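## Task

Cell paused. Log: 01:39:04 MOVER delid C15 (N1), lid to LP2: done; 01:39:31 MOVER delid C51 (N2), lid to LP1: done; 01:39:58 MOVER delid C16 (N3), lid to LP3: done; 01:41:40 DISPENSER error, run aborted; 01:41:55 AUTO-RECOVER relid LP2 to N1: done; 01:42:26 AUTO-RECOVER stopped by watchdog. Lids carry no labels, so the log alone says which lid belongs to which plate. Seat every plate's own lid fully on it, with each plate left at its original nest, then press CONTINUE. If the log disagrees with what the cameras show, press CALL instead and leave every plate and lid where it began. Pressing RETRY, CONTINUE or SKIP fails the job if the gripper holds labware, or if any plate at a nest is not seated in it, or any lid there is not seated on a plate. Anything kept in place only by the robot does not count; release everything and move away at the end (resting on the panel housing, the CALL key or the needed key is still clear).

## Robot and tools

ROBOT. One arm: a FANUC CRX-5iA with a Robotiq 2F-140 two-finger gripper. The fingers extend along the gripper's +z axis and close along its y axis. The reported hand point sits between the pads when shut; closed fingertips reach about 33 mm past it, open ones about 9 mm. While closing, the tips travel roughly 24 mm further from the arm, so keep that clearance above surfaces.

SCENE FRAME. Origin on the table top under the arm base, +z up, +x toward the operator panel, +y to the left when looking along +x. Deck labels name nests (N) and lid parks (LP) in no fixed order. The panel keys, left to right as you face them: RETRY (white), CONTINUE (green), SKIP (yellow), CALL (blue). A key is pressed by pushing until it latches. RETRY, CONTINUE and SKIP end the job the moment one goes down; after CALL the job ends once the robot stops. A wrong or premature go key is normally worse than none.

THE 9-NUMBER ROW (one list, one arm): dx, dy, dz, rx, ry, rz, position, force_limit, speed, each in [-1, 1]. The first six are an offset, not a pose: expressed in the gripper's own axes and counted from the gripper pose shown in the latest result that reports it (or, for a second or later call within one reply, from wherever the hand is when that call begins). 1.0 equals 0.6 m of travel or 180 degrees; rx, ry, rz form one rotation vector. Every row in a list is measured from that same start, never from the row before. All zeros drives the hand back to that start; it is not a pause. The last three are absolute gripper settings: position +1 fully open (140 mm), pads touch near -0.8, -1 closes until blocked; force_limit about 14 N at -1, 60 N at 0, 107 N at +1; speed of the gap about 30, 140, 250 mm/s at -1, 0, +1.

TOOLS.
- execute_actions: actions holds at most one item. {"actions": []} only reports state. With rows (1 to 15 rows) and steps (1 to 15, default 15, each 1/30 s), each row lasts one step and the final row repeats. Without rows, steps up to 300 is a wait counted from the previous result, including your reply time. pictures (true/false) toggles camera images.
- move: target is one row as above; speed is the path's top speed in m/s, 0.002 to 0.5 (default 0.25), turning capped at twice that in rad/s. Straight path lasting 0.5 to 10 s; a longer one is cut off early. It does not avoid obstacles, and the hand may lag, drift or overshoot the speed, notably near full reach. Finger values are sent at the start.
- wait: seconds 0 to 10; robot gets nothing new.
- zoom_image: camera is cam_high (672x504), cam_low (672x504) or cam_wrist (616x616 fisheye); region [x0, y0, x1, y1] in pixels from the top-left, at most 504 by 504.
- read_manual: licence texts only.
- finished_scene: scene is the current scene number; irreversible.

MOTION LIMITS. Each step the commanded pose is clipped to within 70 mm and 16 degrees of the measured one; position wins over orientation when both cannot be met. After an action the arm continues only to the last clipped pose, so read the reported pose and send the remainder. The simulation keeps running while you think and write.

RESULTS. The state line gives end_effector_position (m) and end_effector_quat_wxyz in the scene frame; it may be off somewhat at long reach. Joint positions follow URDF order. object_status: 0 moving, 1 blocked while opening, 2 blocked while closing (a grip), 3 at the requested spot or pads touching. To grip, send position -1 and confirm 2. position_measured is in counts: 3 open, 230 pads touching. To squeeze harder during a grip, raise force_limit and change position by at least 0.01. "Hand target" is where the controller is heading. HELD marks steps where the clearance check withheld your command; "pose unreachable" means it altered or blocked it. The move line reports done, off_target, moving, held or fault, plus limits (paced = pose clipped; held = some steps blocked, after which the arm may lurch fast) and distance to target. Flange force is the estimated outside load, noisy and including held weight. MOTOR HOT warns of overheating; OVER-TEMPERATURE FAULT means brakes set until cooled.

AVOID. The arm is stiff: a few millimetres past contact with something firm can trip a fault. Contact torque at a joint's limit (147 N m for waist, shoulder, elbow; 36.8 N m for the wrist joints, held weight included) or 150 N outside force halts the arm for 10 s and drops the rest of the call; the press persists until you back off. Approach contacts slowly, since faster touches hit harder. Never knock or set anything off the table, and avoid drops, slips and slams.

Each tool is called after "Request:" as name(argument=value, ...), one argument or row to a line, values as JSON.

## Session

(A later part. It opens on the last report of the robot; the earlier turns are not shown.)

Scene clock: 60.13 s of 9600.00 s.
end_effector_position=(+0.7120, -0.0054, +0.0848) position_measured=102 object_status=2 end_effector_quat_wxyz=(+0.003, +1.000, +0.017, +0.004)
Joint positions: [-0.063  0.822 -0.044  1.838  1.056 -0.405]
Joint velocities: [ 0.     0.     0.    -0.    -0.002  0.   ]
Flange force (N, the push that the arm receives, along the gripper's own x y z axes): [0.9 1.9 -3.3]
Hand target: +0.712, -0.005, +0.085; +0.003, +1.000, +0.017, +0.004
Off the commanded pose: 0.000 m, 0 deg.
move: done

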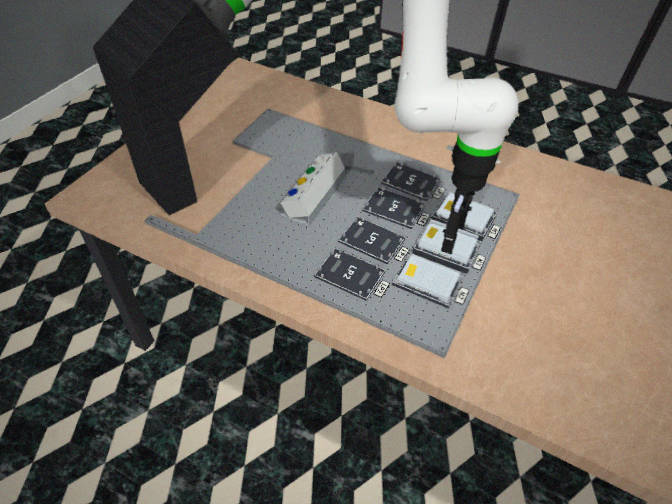

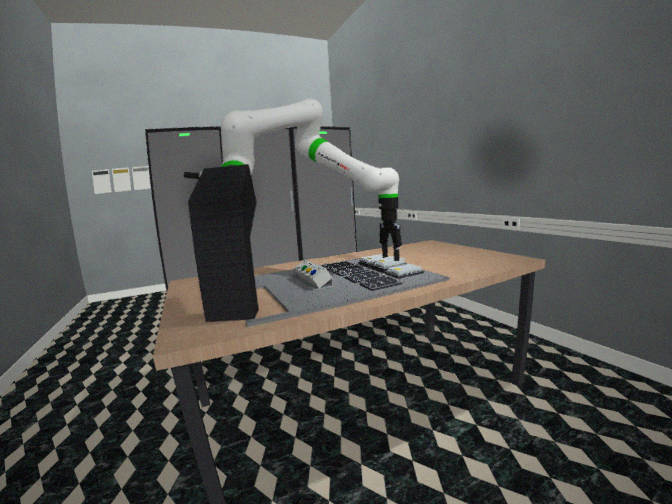

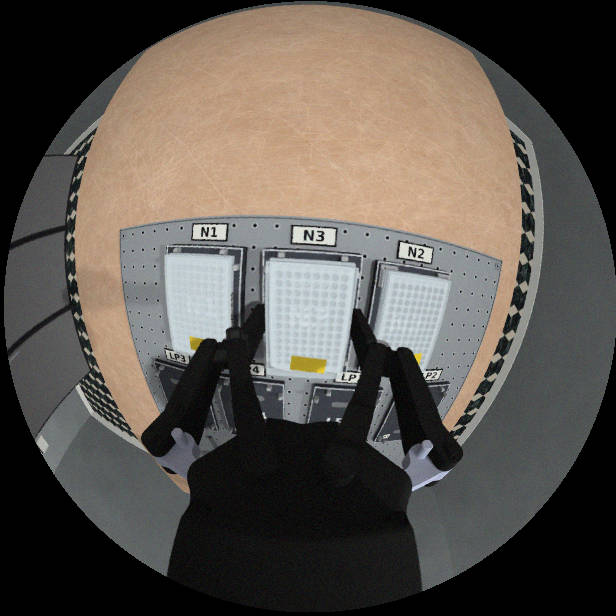

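Request:
move(
  target=[0.002,0.001,0,0,0,0,-1,-0.6,-0.8],
  speed=0.01,
)

Request:
move(
  target=[0,0,0.013,0,0,0,-1,-0.6,-0.8],
  speed=0.01,
)

Request:
zoom_image(
  camera="cam_wrist",
  region=[210, 240, 390, 400],
)

Scene clock: 63.40 s of 9600.00 s.
end_effector_position=(+0.7132, -0.0059, +0.0848) position_measured=102 object_status=2 end_effector_quat_wxyz=(+0.003, +1.000, +0.017, +0.004)
Joint positions: [-0.064  0.825 -0.039  1.839  1.057 -0.407]
Joint velocities: [-0.     0.001  0.    -0.001 -0.001  0.001]
Flange force (N, the push that the arm receives, along the gripper's own x y z axes): [-1.9 0.0 -3.7]
Hand target: +0.713, -0.006, +0.085; +0.003, +1.000, +0.017, +0.004
Off the commanded pose: 0.000 m, 0 deg.
move: done

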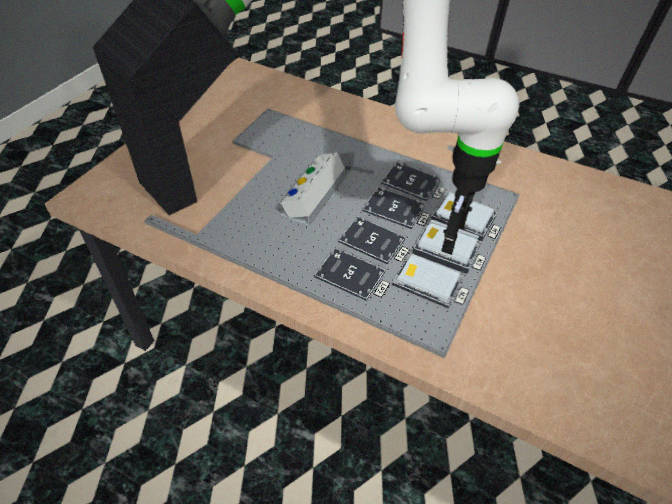

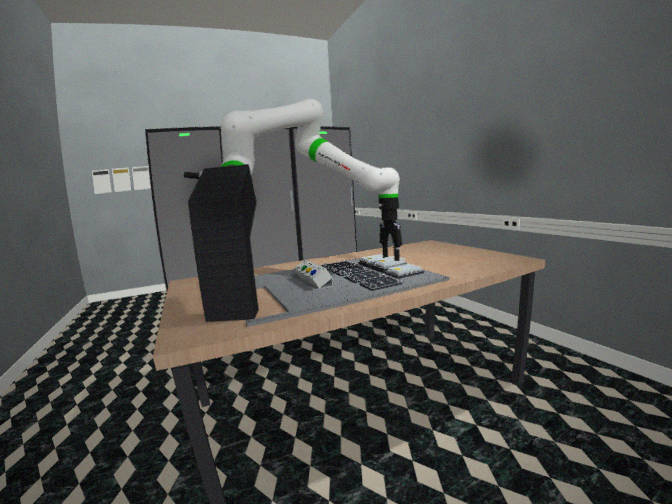

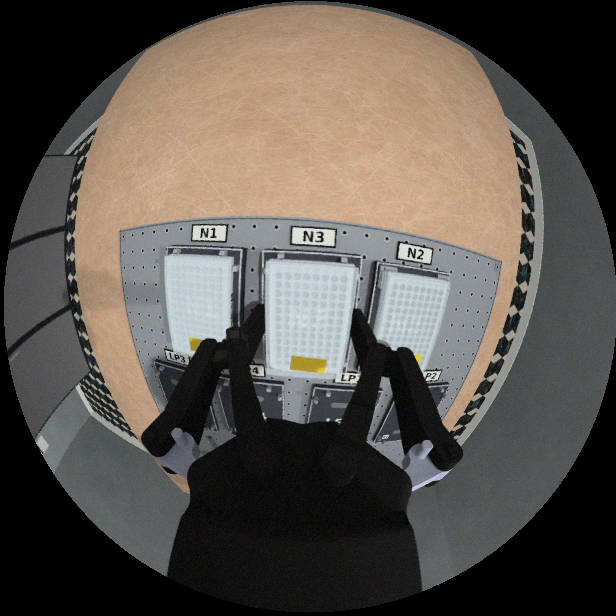

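Scene clock: 64.40 s of 9600.00 s.
end_effector_position=(+0.7132, -0.0059, +0.0770) position_measured=102 object_status=2 end_effector_quat_wxyz=(+0.003, +1.000, +0.017, +0.004)
Joint positions: [-0.052  0.834 -0.035  1.829  1.049 -0.404]
Joint velocities: [ 0.    -0.001  0.    -0.     0.001  0.001]
Flange force (N, the push that the arm receives, along the gripper's own x y z axes): [-5.8 1.8 -5.2]
Hand target: +0.713, -0.006, +0.077; +0.003, +1.000, +0.017, +0.004
Off the commanded pose: 0.000 m, 0 deg.
move: done

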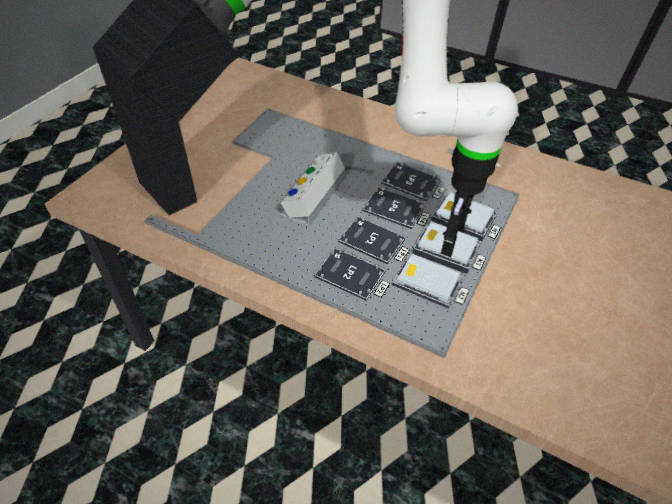

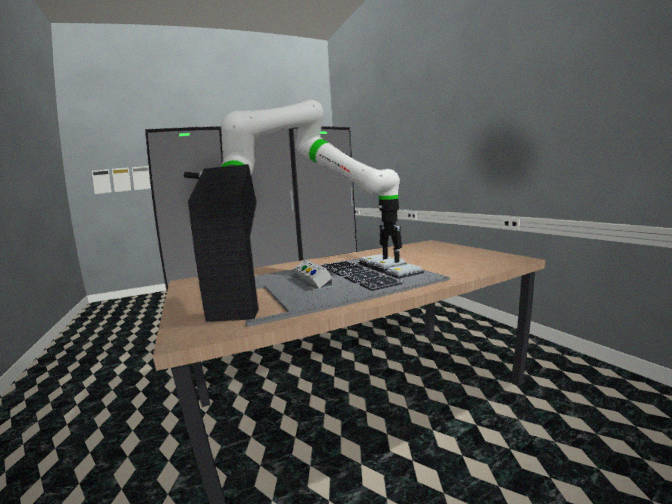

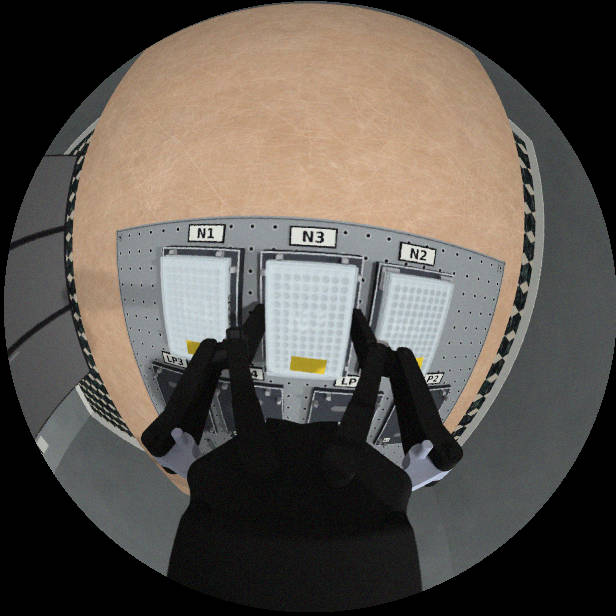

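Region (210, 240, 390, 400) of cam_wrist's 616x616 image, scaled by 2.800, with more detail than that image has.

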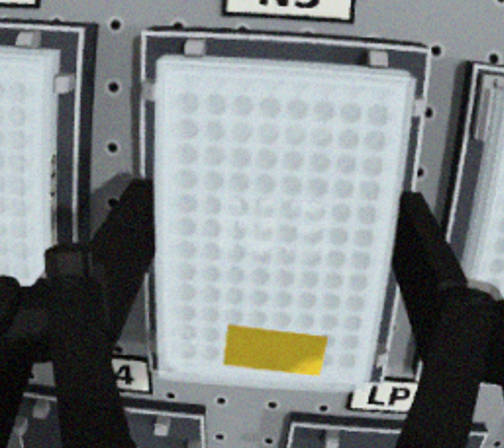

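Request:
move(
  target=[-0.0005,0,0.004,0,0,0,-1,-0.6,-0.8],
  speed=0.008,
)

Request:
move(
  target=[0,0,0,0,0,0,0.4,-0.6,-0.8],
)

Request:
move(
  target=[0,0,-0.1,0,0,0.011,0.4,-0.6,-0.8],
  speed=0.1,
)

Request:
move(
  target=[-0.55,-0.045,-0.04,0,0,0,-1,0,0],
)

Request:
zoom_image(
  camera="cam_high",
  region=[380, 180, 510, 320],
)

Request:
zoom_image(
  camera="cam_low",
  region=[350, 245, 440, 290],
)

Scene clock: 68.83 s of 9600.00 s.
end_effector_position=(+0.7130, -0.0060, +0.0747) position_measured=102 object_status=2 end_effector_quat_wxyz=(+0.003, +1.000, +0.017, +0.004)
Joint positions: [-0.049  0.836 -0.035  1.825  1.046 -0.403]
Joint velocities: [ 0.001 -0.002 -0.    -0.    -0.001 -0.   ]
Flange force (N, the push that the arm receives, along the gripper's own x y z axes): [-10.8 -1.3 -44.4]
Hand target: +0.713, -0.006, +0.075; +0.003, +1.000, +0.017, +0.004
Off the commanded pose: 0.000 m, 0 deg.
After step 90, 0.73 s passed at rest.
move: done

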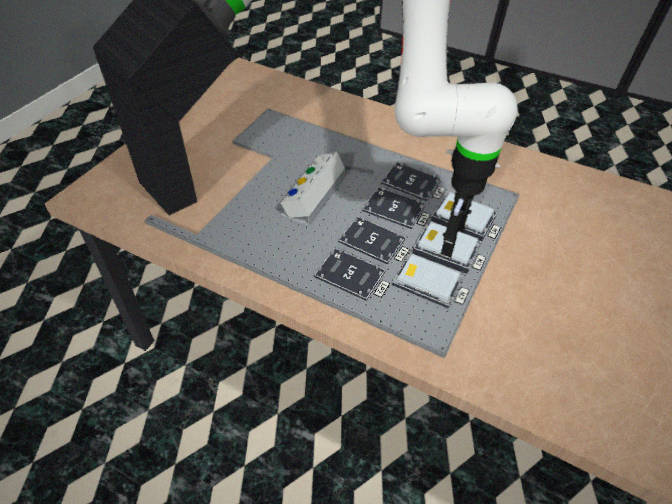

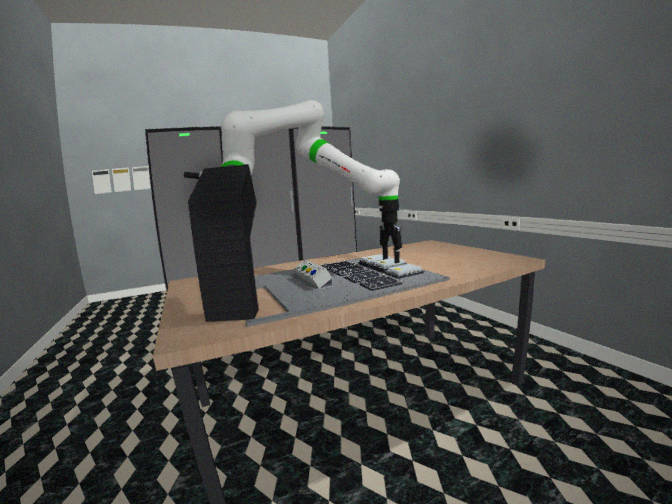

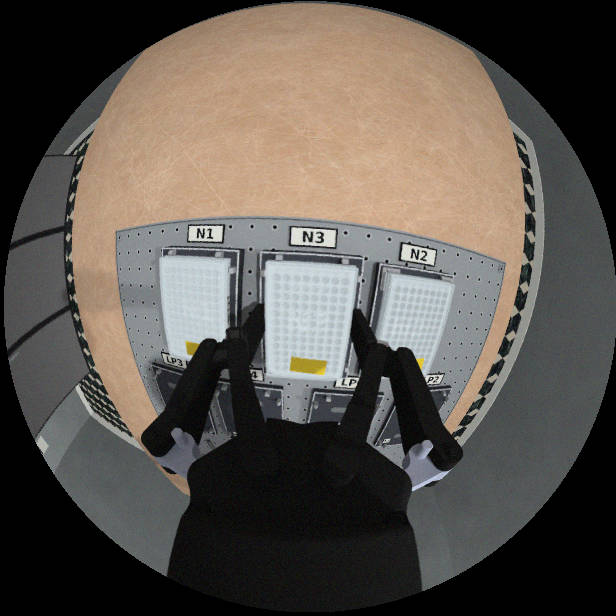

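Scene clock: 69.37 s of 9600.00 s.
end_effector_position=(+0.7130, -0.0060, +0.0746) position_measured=78 object_status=3 end_effector_quat_wxyz=(+0.003, +1.000, +0.017, +0.004)
Joint positions: [-0.048  0.836 -0.035  1.825  1.046 -0.402]
Joint velocities: [-0.001 -0.001  0.    -0.001  0.     0.   ]
Flange force (N, the push that the arm receives, along the gripper's own x y z axes): [-0.8 1.9 -3.2]
Hand target: +0.713, -0.006, +0.075; +0.003, +1.000, +0.017, +0.004
Off the commanded pose: 0.000 m, 0 deg.
move: done

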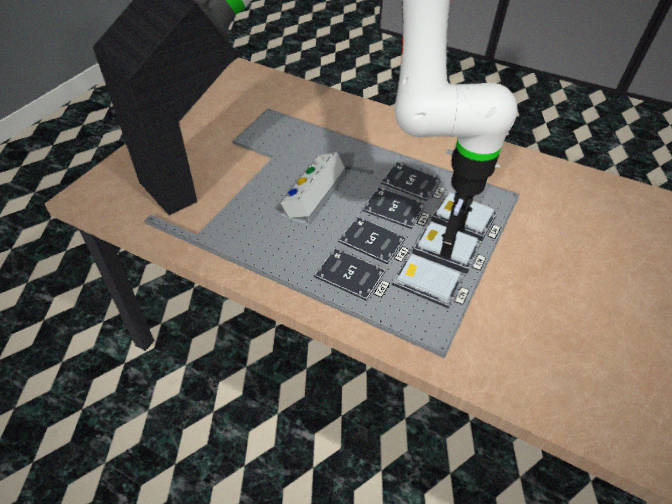

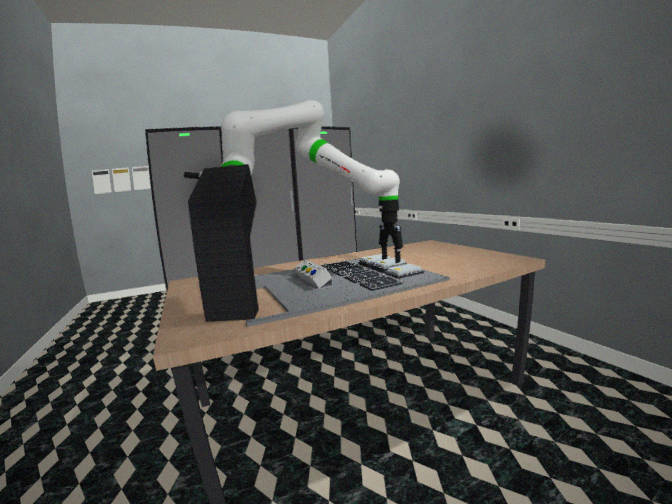

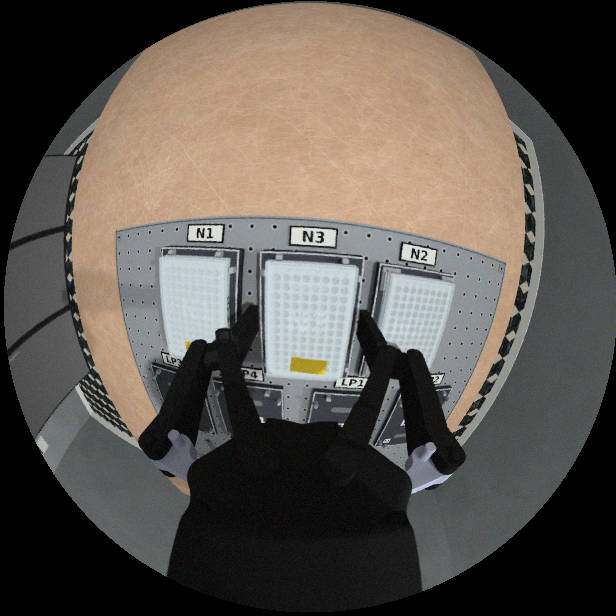

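Scene clock: 70.30 s of 9600.00 s.
end_effector_position=(+0.7127, -0.0058, +0.1346) position_measured=78 object_status=3 end_effector_quat_wxyz=(+0.003, +1.000, +0.000, +0.004)
Joint positions: [-0.138  0.774 -0.057  1.904  1.114 -0.46 ]
Joint velocities: [-0.001  0.002 -0.     0.     0.    -0.001]
Flange force (N, the push that the arm receives, along the gripper's own x y z axes): [-1.3 1.8 -3.2]
Hand target: +0.713, -0.006, +0.135; +0.003, +1.000, +0.000, +0.004
Off the commanded pose: 0.000 m, 0 deg.
move: done

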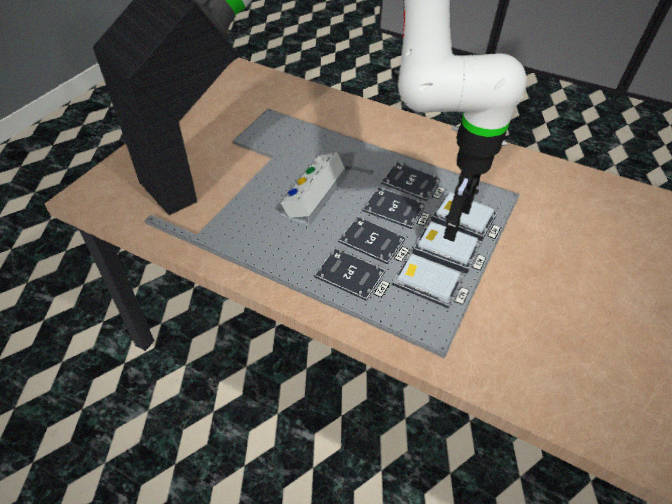

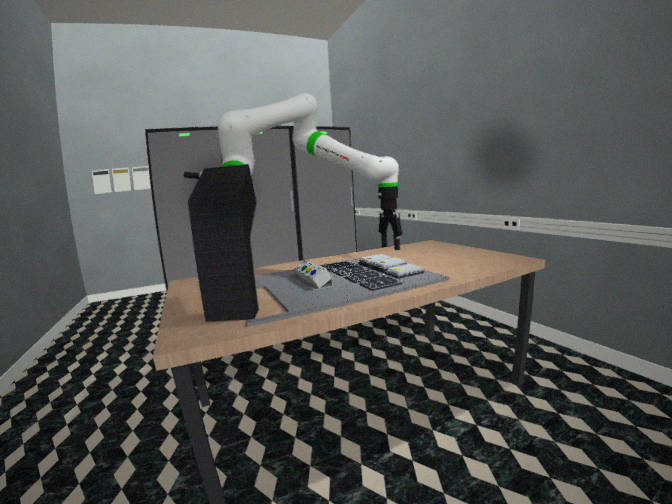

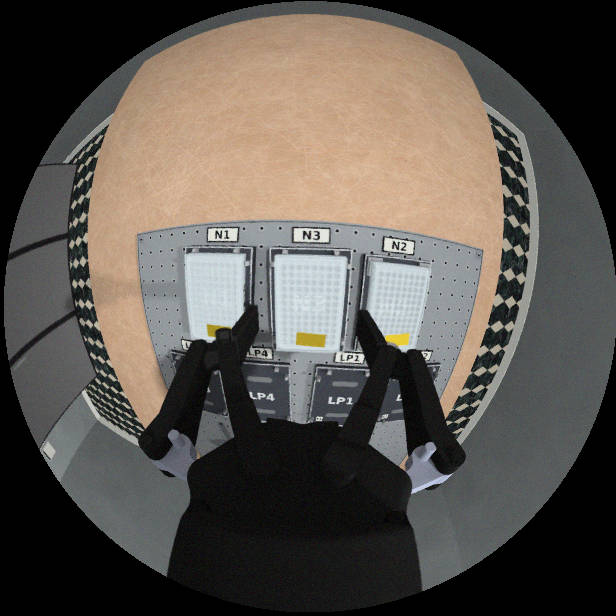

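Scene clock: 72.07 s of 9600.00 s.
end_effector_position=(+0.3819, +0.0198, +0.1566) position_measured=233 object_status=3 end_effector_quat_wxyz=(+0.003, +1.000, +0.000, +0.003)
Joint positions: [-0.154  0.348 -1.039  1.608  1.015  0.167]
Joint velocities: [-0.     0.    -0.001 -0.001  0.002  0.   ]
Flange force (N, the push that the arm receives, along the gripper's own x y z axes): [-2.0 2.4 -5.8]
Hand target: +0.382, +0.020, +0.157; +0.003, +1.000, +0.000, +0.003
Off the commanded pose: 0.002 m, 0 deg.
move: done

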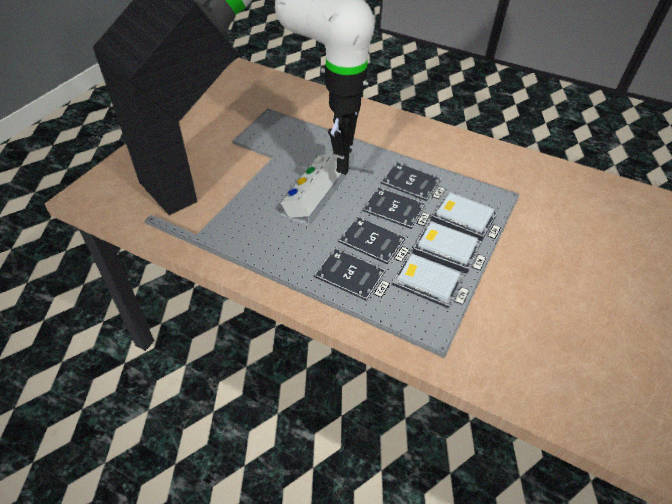

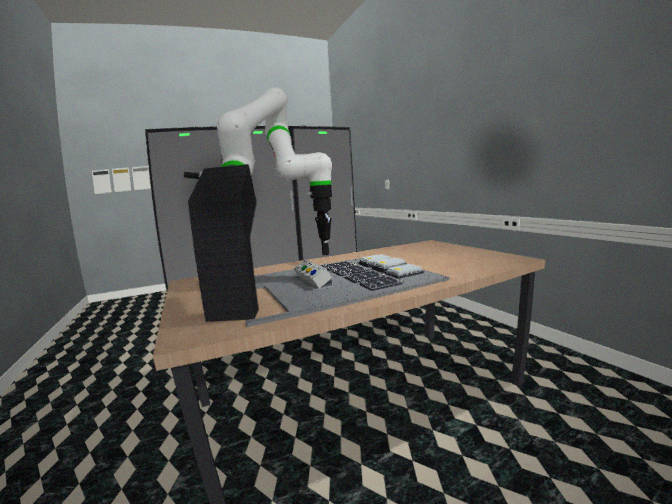

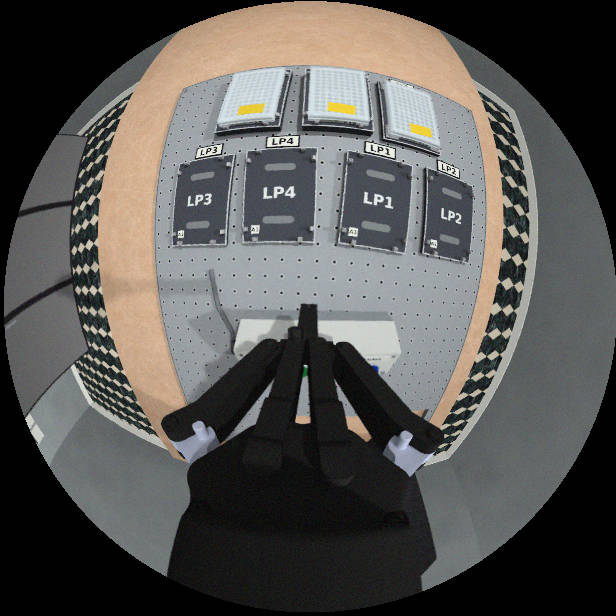

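Region (380, 180, 510, 320) of cam_high's 672x504 image, scaled by 3.600, with more detail than that image has; it fills the left 468 columns of this view, and the rest is white.

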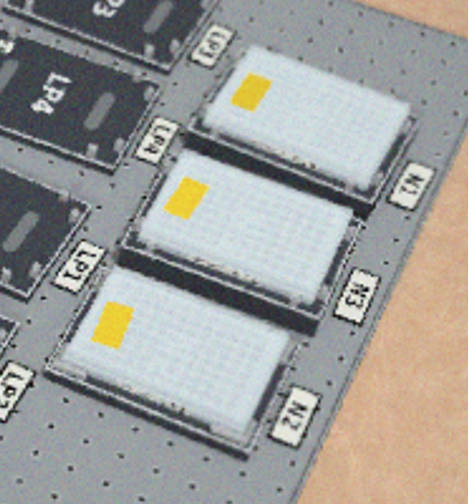

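Region (350, 245, 440, 290) of cam_low's 672x504 image, scaled by 5.600, with more detail than that image has.

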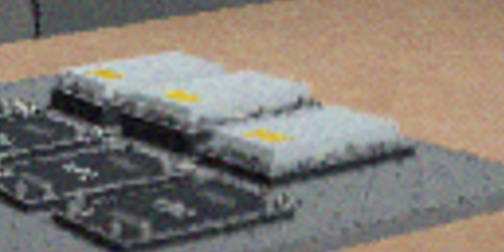

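Request:
move(
  target=[-0.185,-0.004,0.01,0,-0.11,0,-1,0,0],
  speed=0.15,
)

Request:
zoom_image(
  camera="cam_high",
  region=[240, 110, 370, 220],
)

Scene clock: 75.57 s of 9600.00 s.
end_effector_position=(+0.2712, +0.0217, +0.1500) position_measured=233 object_status=3 end_effector_quat_wxyz=(+0.004, +0.986, +0.000, -0.169)
Joint positions: [-0.261  0.399 -0.978  2.121  1.016 -0.053]
Joint velocities: [-0.    -0.     0.     0.001  0.001  0.001]
Flange force (N, the push that the arm receives, along the gripper's own x y z axes): [-6.2 1.1 -3.7]
Hand target: +0.271, +0.022, +0.150; +0.004, +0.986, +0.000, -0.169
Off the commanded pose: 0.000 m, 0 deg.
move: done

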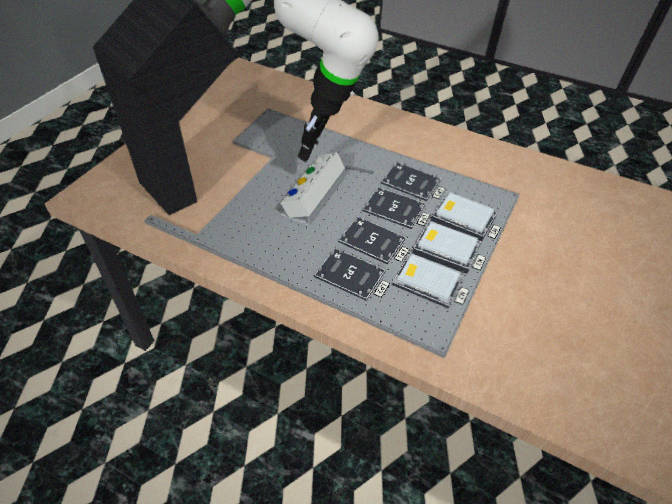

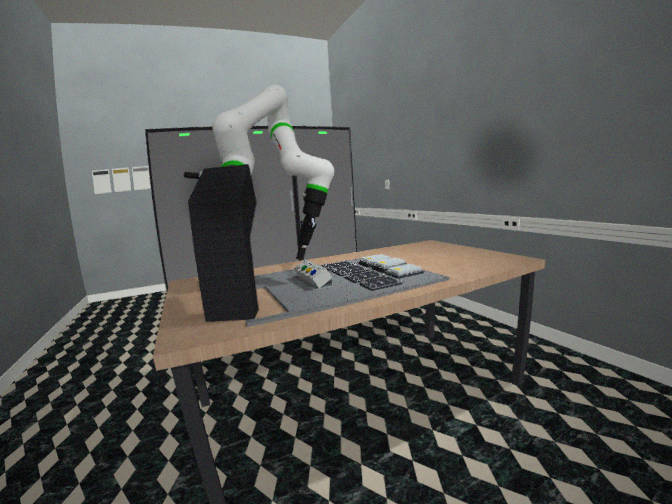

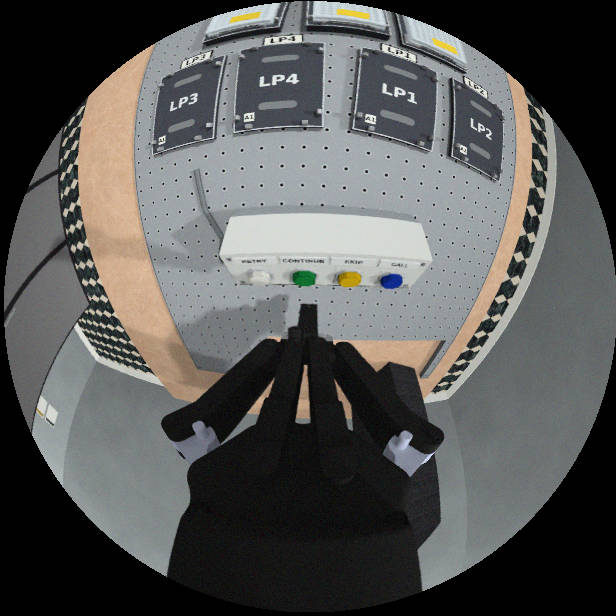

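Region (240, 110, 370, 220) of cam_high's 672x504 image, scaled by 3.877, with more detail than that image has; it fills the top 426 rows of this view, and the rest is white.

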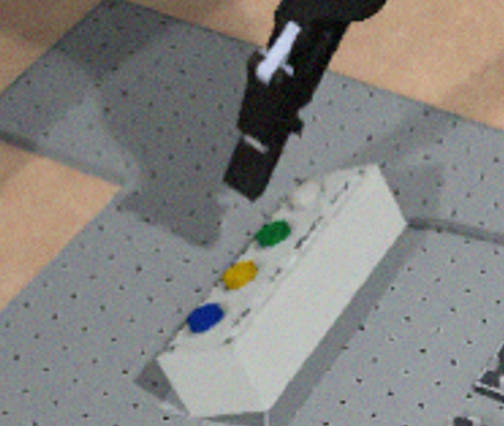

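Request:
move(
  target=[0.025,-0.01,0.03,0,0,0,-1,0,0],
  speed=0.03,
)

Request:
zoom_image(
  camera="cam_high",
  region=[260, 130, 350, 200],
)

Scene clock: 77.93 s of 9600.00 s.
end_effector_position=(+0.2793, +0.0277, +0.1280) position_measured=233 object_status=3 end_effector_quat_wxyz=(+0.004, +0.986, -0.000, -0.169)
Joint positions: [-0.167  0.422 -0.962  2.03   0.997 -0.056]
Joint velocities: [ 0.001  0.001  0.    -0.001 -0.     0.001]
Flange force (N, the push that the arm receives, along the gripper's own x y z axes): [-4.1 0.7 -1.7]
Hand target: +0.279, +0.028, +0.128; +0.004, +0.986, +0.000, -0.169
Off the commanded pose: 0.000 m, 0 deg.
move: done

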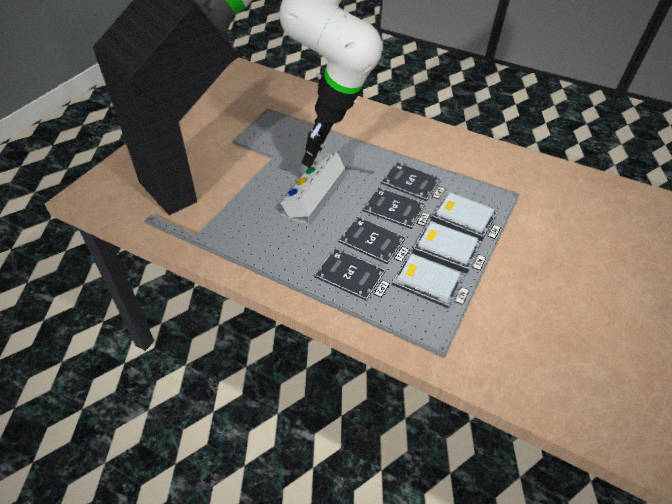

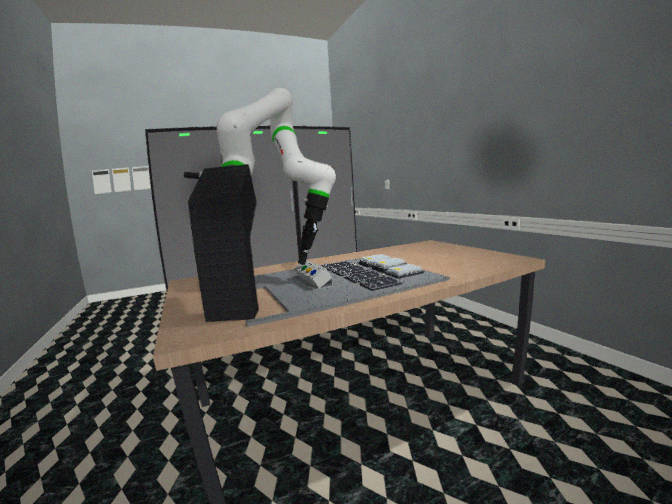

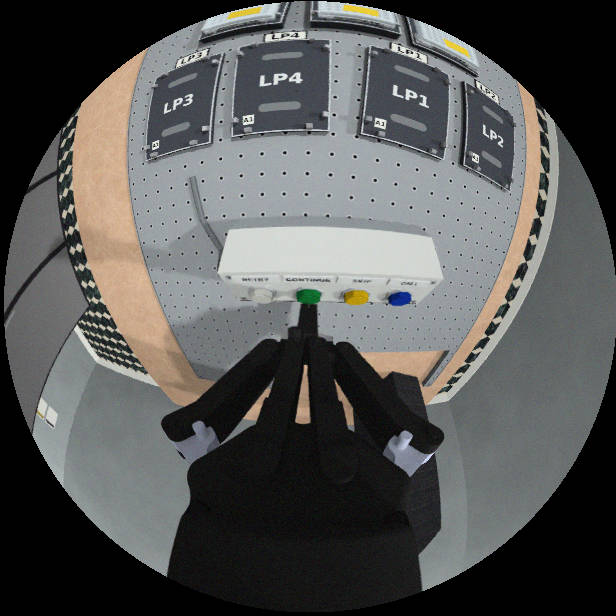

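Region (260, 130, 350, 200) of cam_high's 672x504 image, scaled by 5.600, with more detail than that image has.

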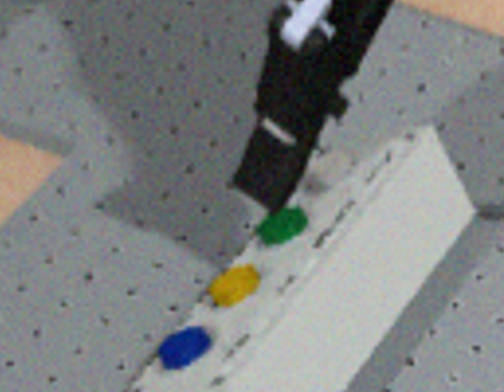

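Request:
move(
  target=[0.009,0,0.002,0,0,0,-1,0,0],
  speed=0.01,
)

Request:
zoom_image(
  camera="cam_high",
  region=[260, 130, 350, 200],
)

Scene clock: 80.40 s of 9600.00 s.
end_effector_position=(+0.2840, +0.0277, +0.1250) position_measured=233 object_status=3 end_effector_quat_wxyz=(+0.004, +0.986, -0.000, -0.169)
Joint positions: [-0.156  0.429 -0.95   2.023  0.997 -0.062]
Joint velocities: [ 0.  0.  0. -0. -0.  0.]
Flange force (N, the push that the arm receives, along the gripper's own x y z axes): [-4.7 3.0 -0.2]
Hand target: +0.284, +0.028, +0.125; +0.004, +0.986, -0.000, -0.169
Off the commanded pose: 0.000 m, 0 deg.
move: done

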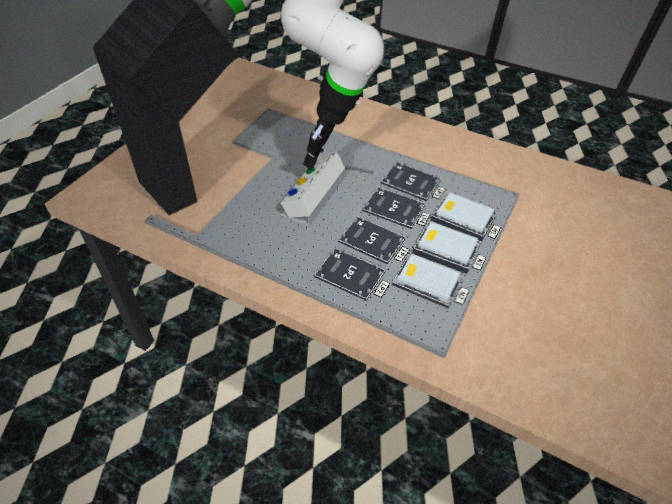

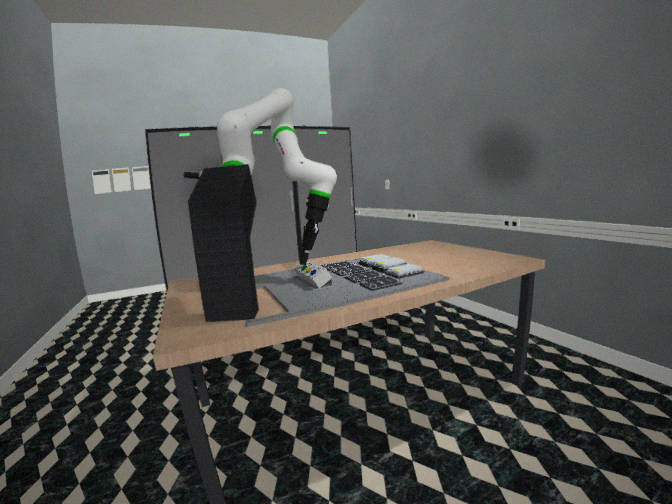

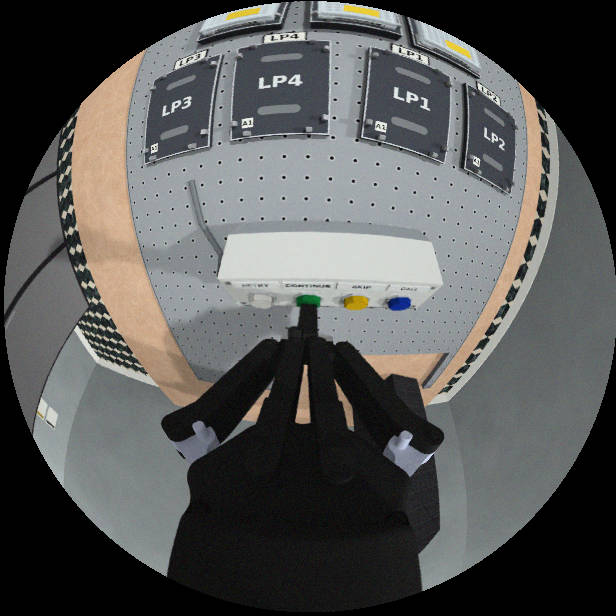

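Region (260, 130, 350, 200) of cam_high's 672x504 image, scaled by 5.600, with more detail than that image has.

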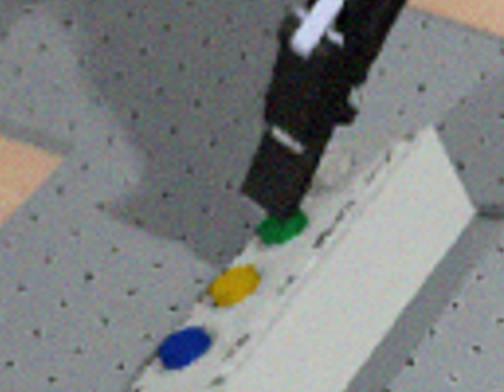

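Request:
move(
  target=[0.004,0,0.004,0,0,0,-1,0,0],
  speed=0.008,
)

Scene clock: 81.67 s of 9600.00 s.
end_effector_position=(+0.2854, +0.0277, +0.1220) position_measured=233 object_status=3 end_effector_quat_wxyz=(+0.004, +0.986, -0.000, -0.169)
Joint positions: [-0.145  0.435 -0.945  2.012  0.995 -0.062]
Joint velocities: [ 0. -0.  0.  0. -0. -0.]
Flange force (N, the push that the arm receives, along the gripper's own x y z axes): [-6.7 0.3 -7.4]
Hand target: +0.285, +0.028, +0.122; +0.004, +0.986, -0.000, -0.169
Off the commanded pose: 0.000 m, 0 deg.
move: done

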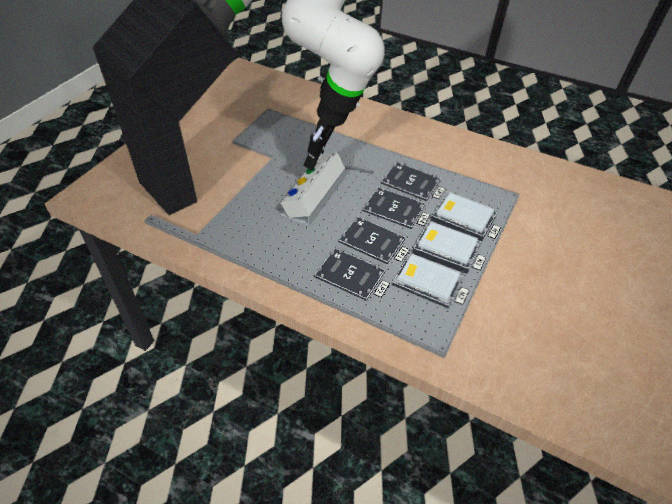

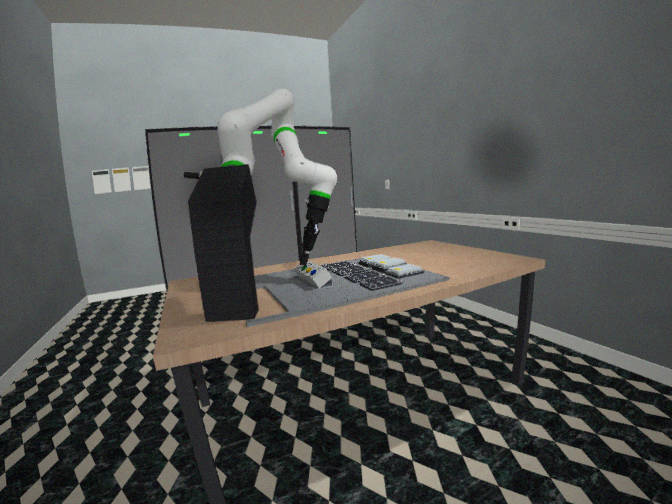

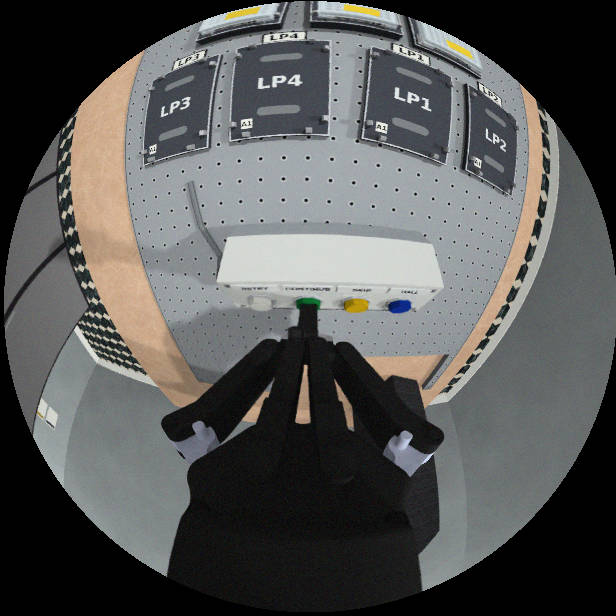

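Request:
move(
  target=[0.0025,0,0.002,0,0,0,-1,0,0],
  speed=0.005,
)

Scene clock: 83.10 s of 9600.00 s.
end_effector_position=(+0.2865, +0.0277, +0.1203) position_measured=233 object_status=3 end_effector_quat_wxyz=(+0.004, +0.986, -0.000, -0.169)
Joint positions: [-0.139  0.438 -0.942  2.006  0.994 -0.062]
Joint velocities: [-0.001 -0.001 -0.     0.    -0.    -0.001]
Flange force (N, the push that the arm receives, along the gripper's own x y z axes): no reading
move: unfinished (the scene ended)
The task's run has ended: the event that ends the task has happened.

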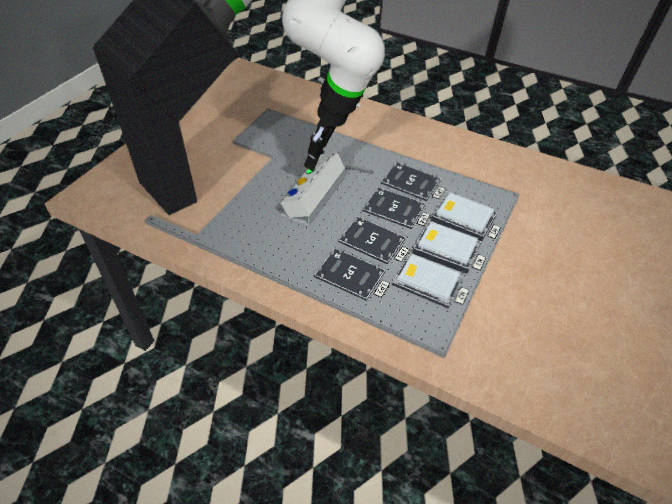

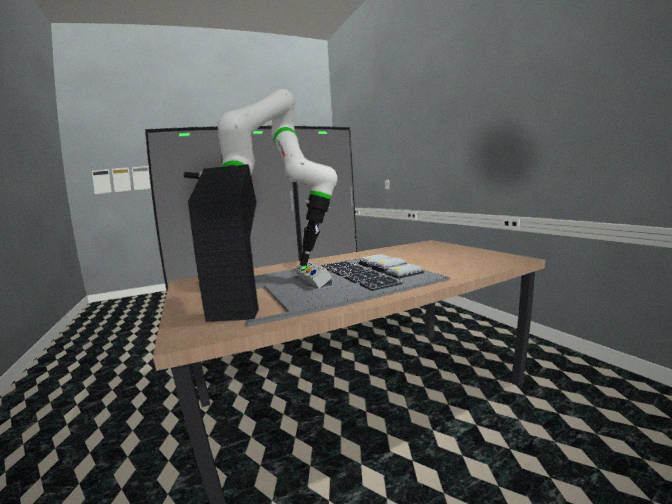

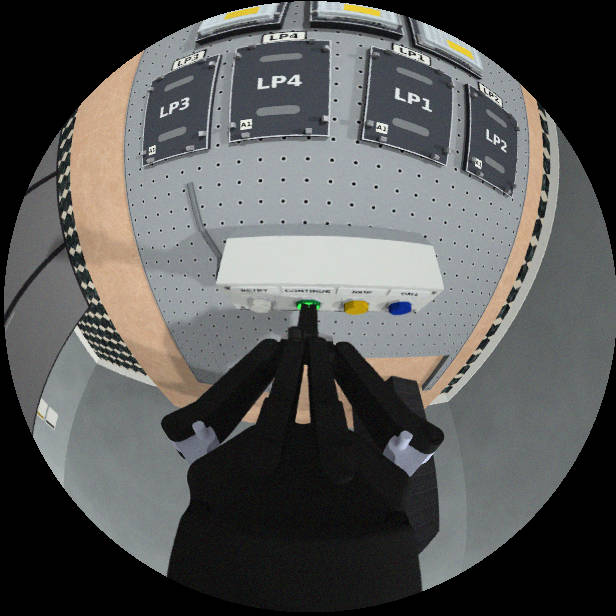

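Request:
finished_scene(
  scene=2,
)

The scene is finished: the task was done.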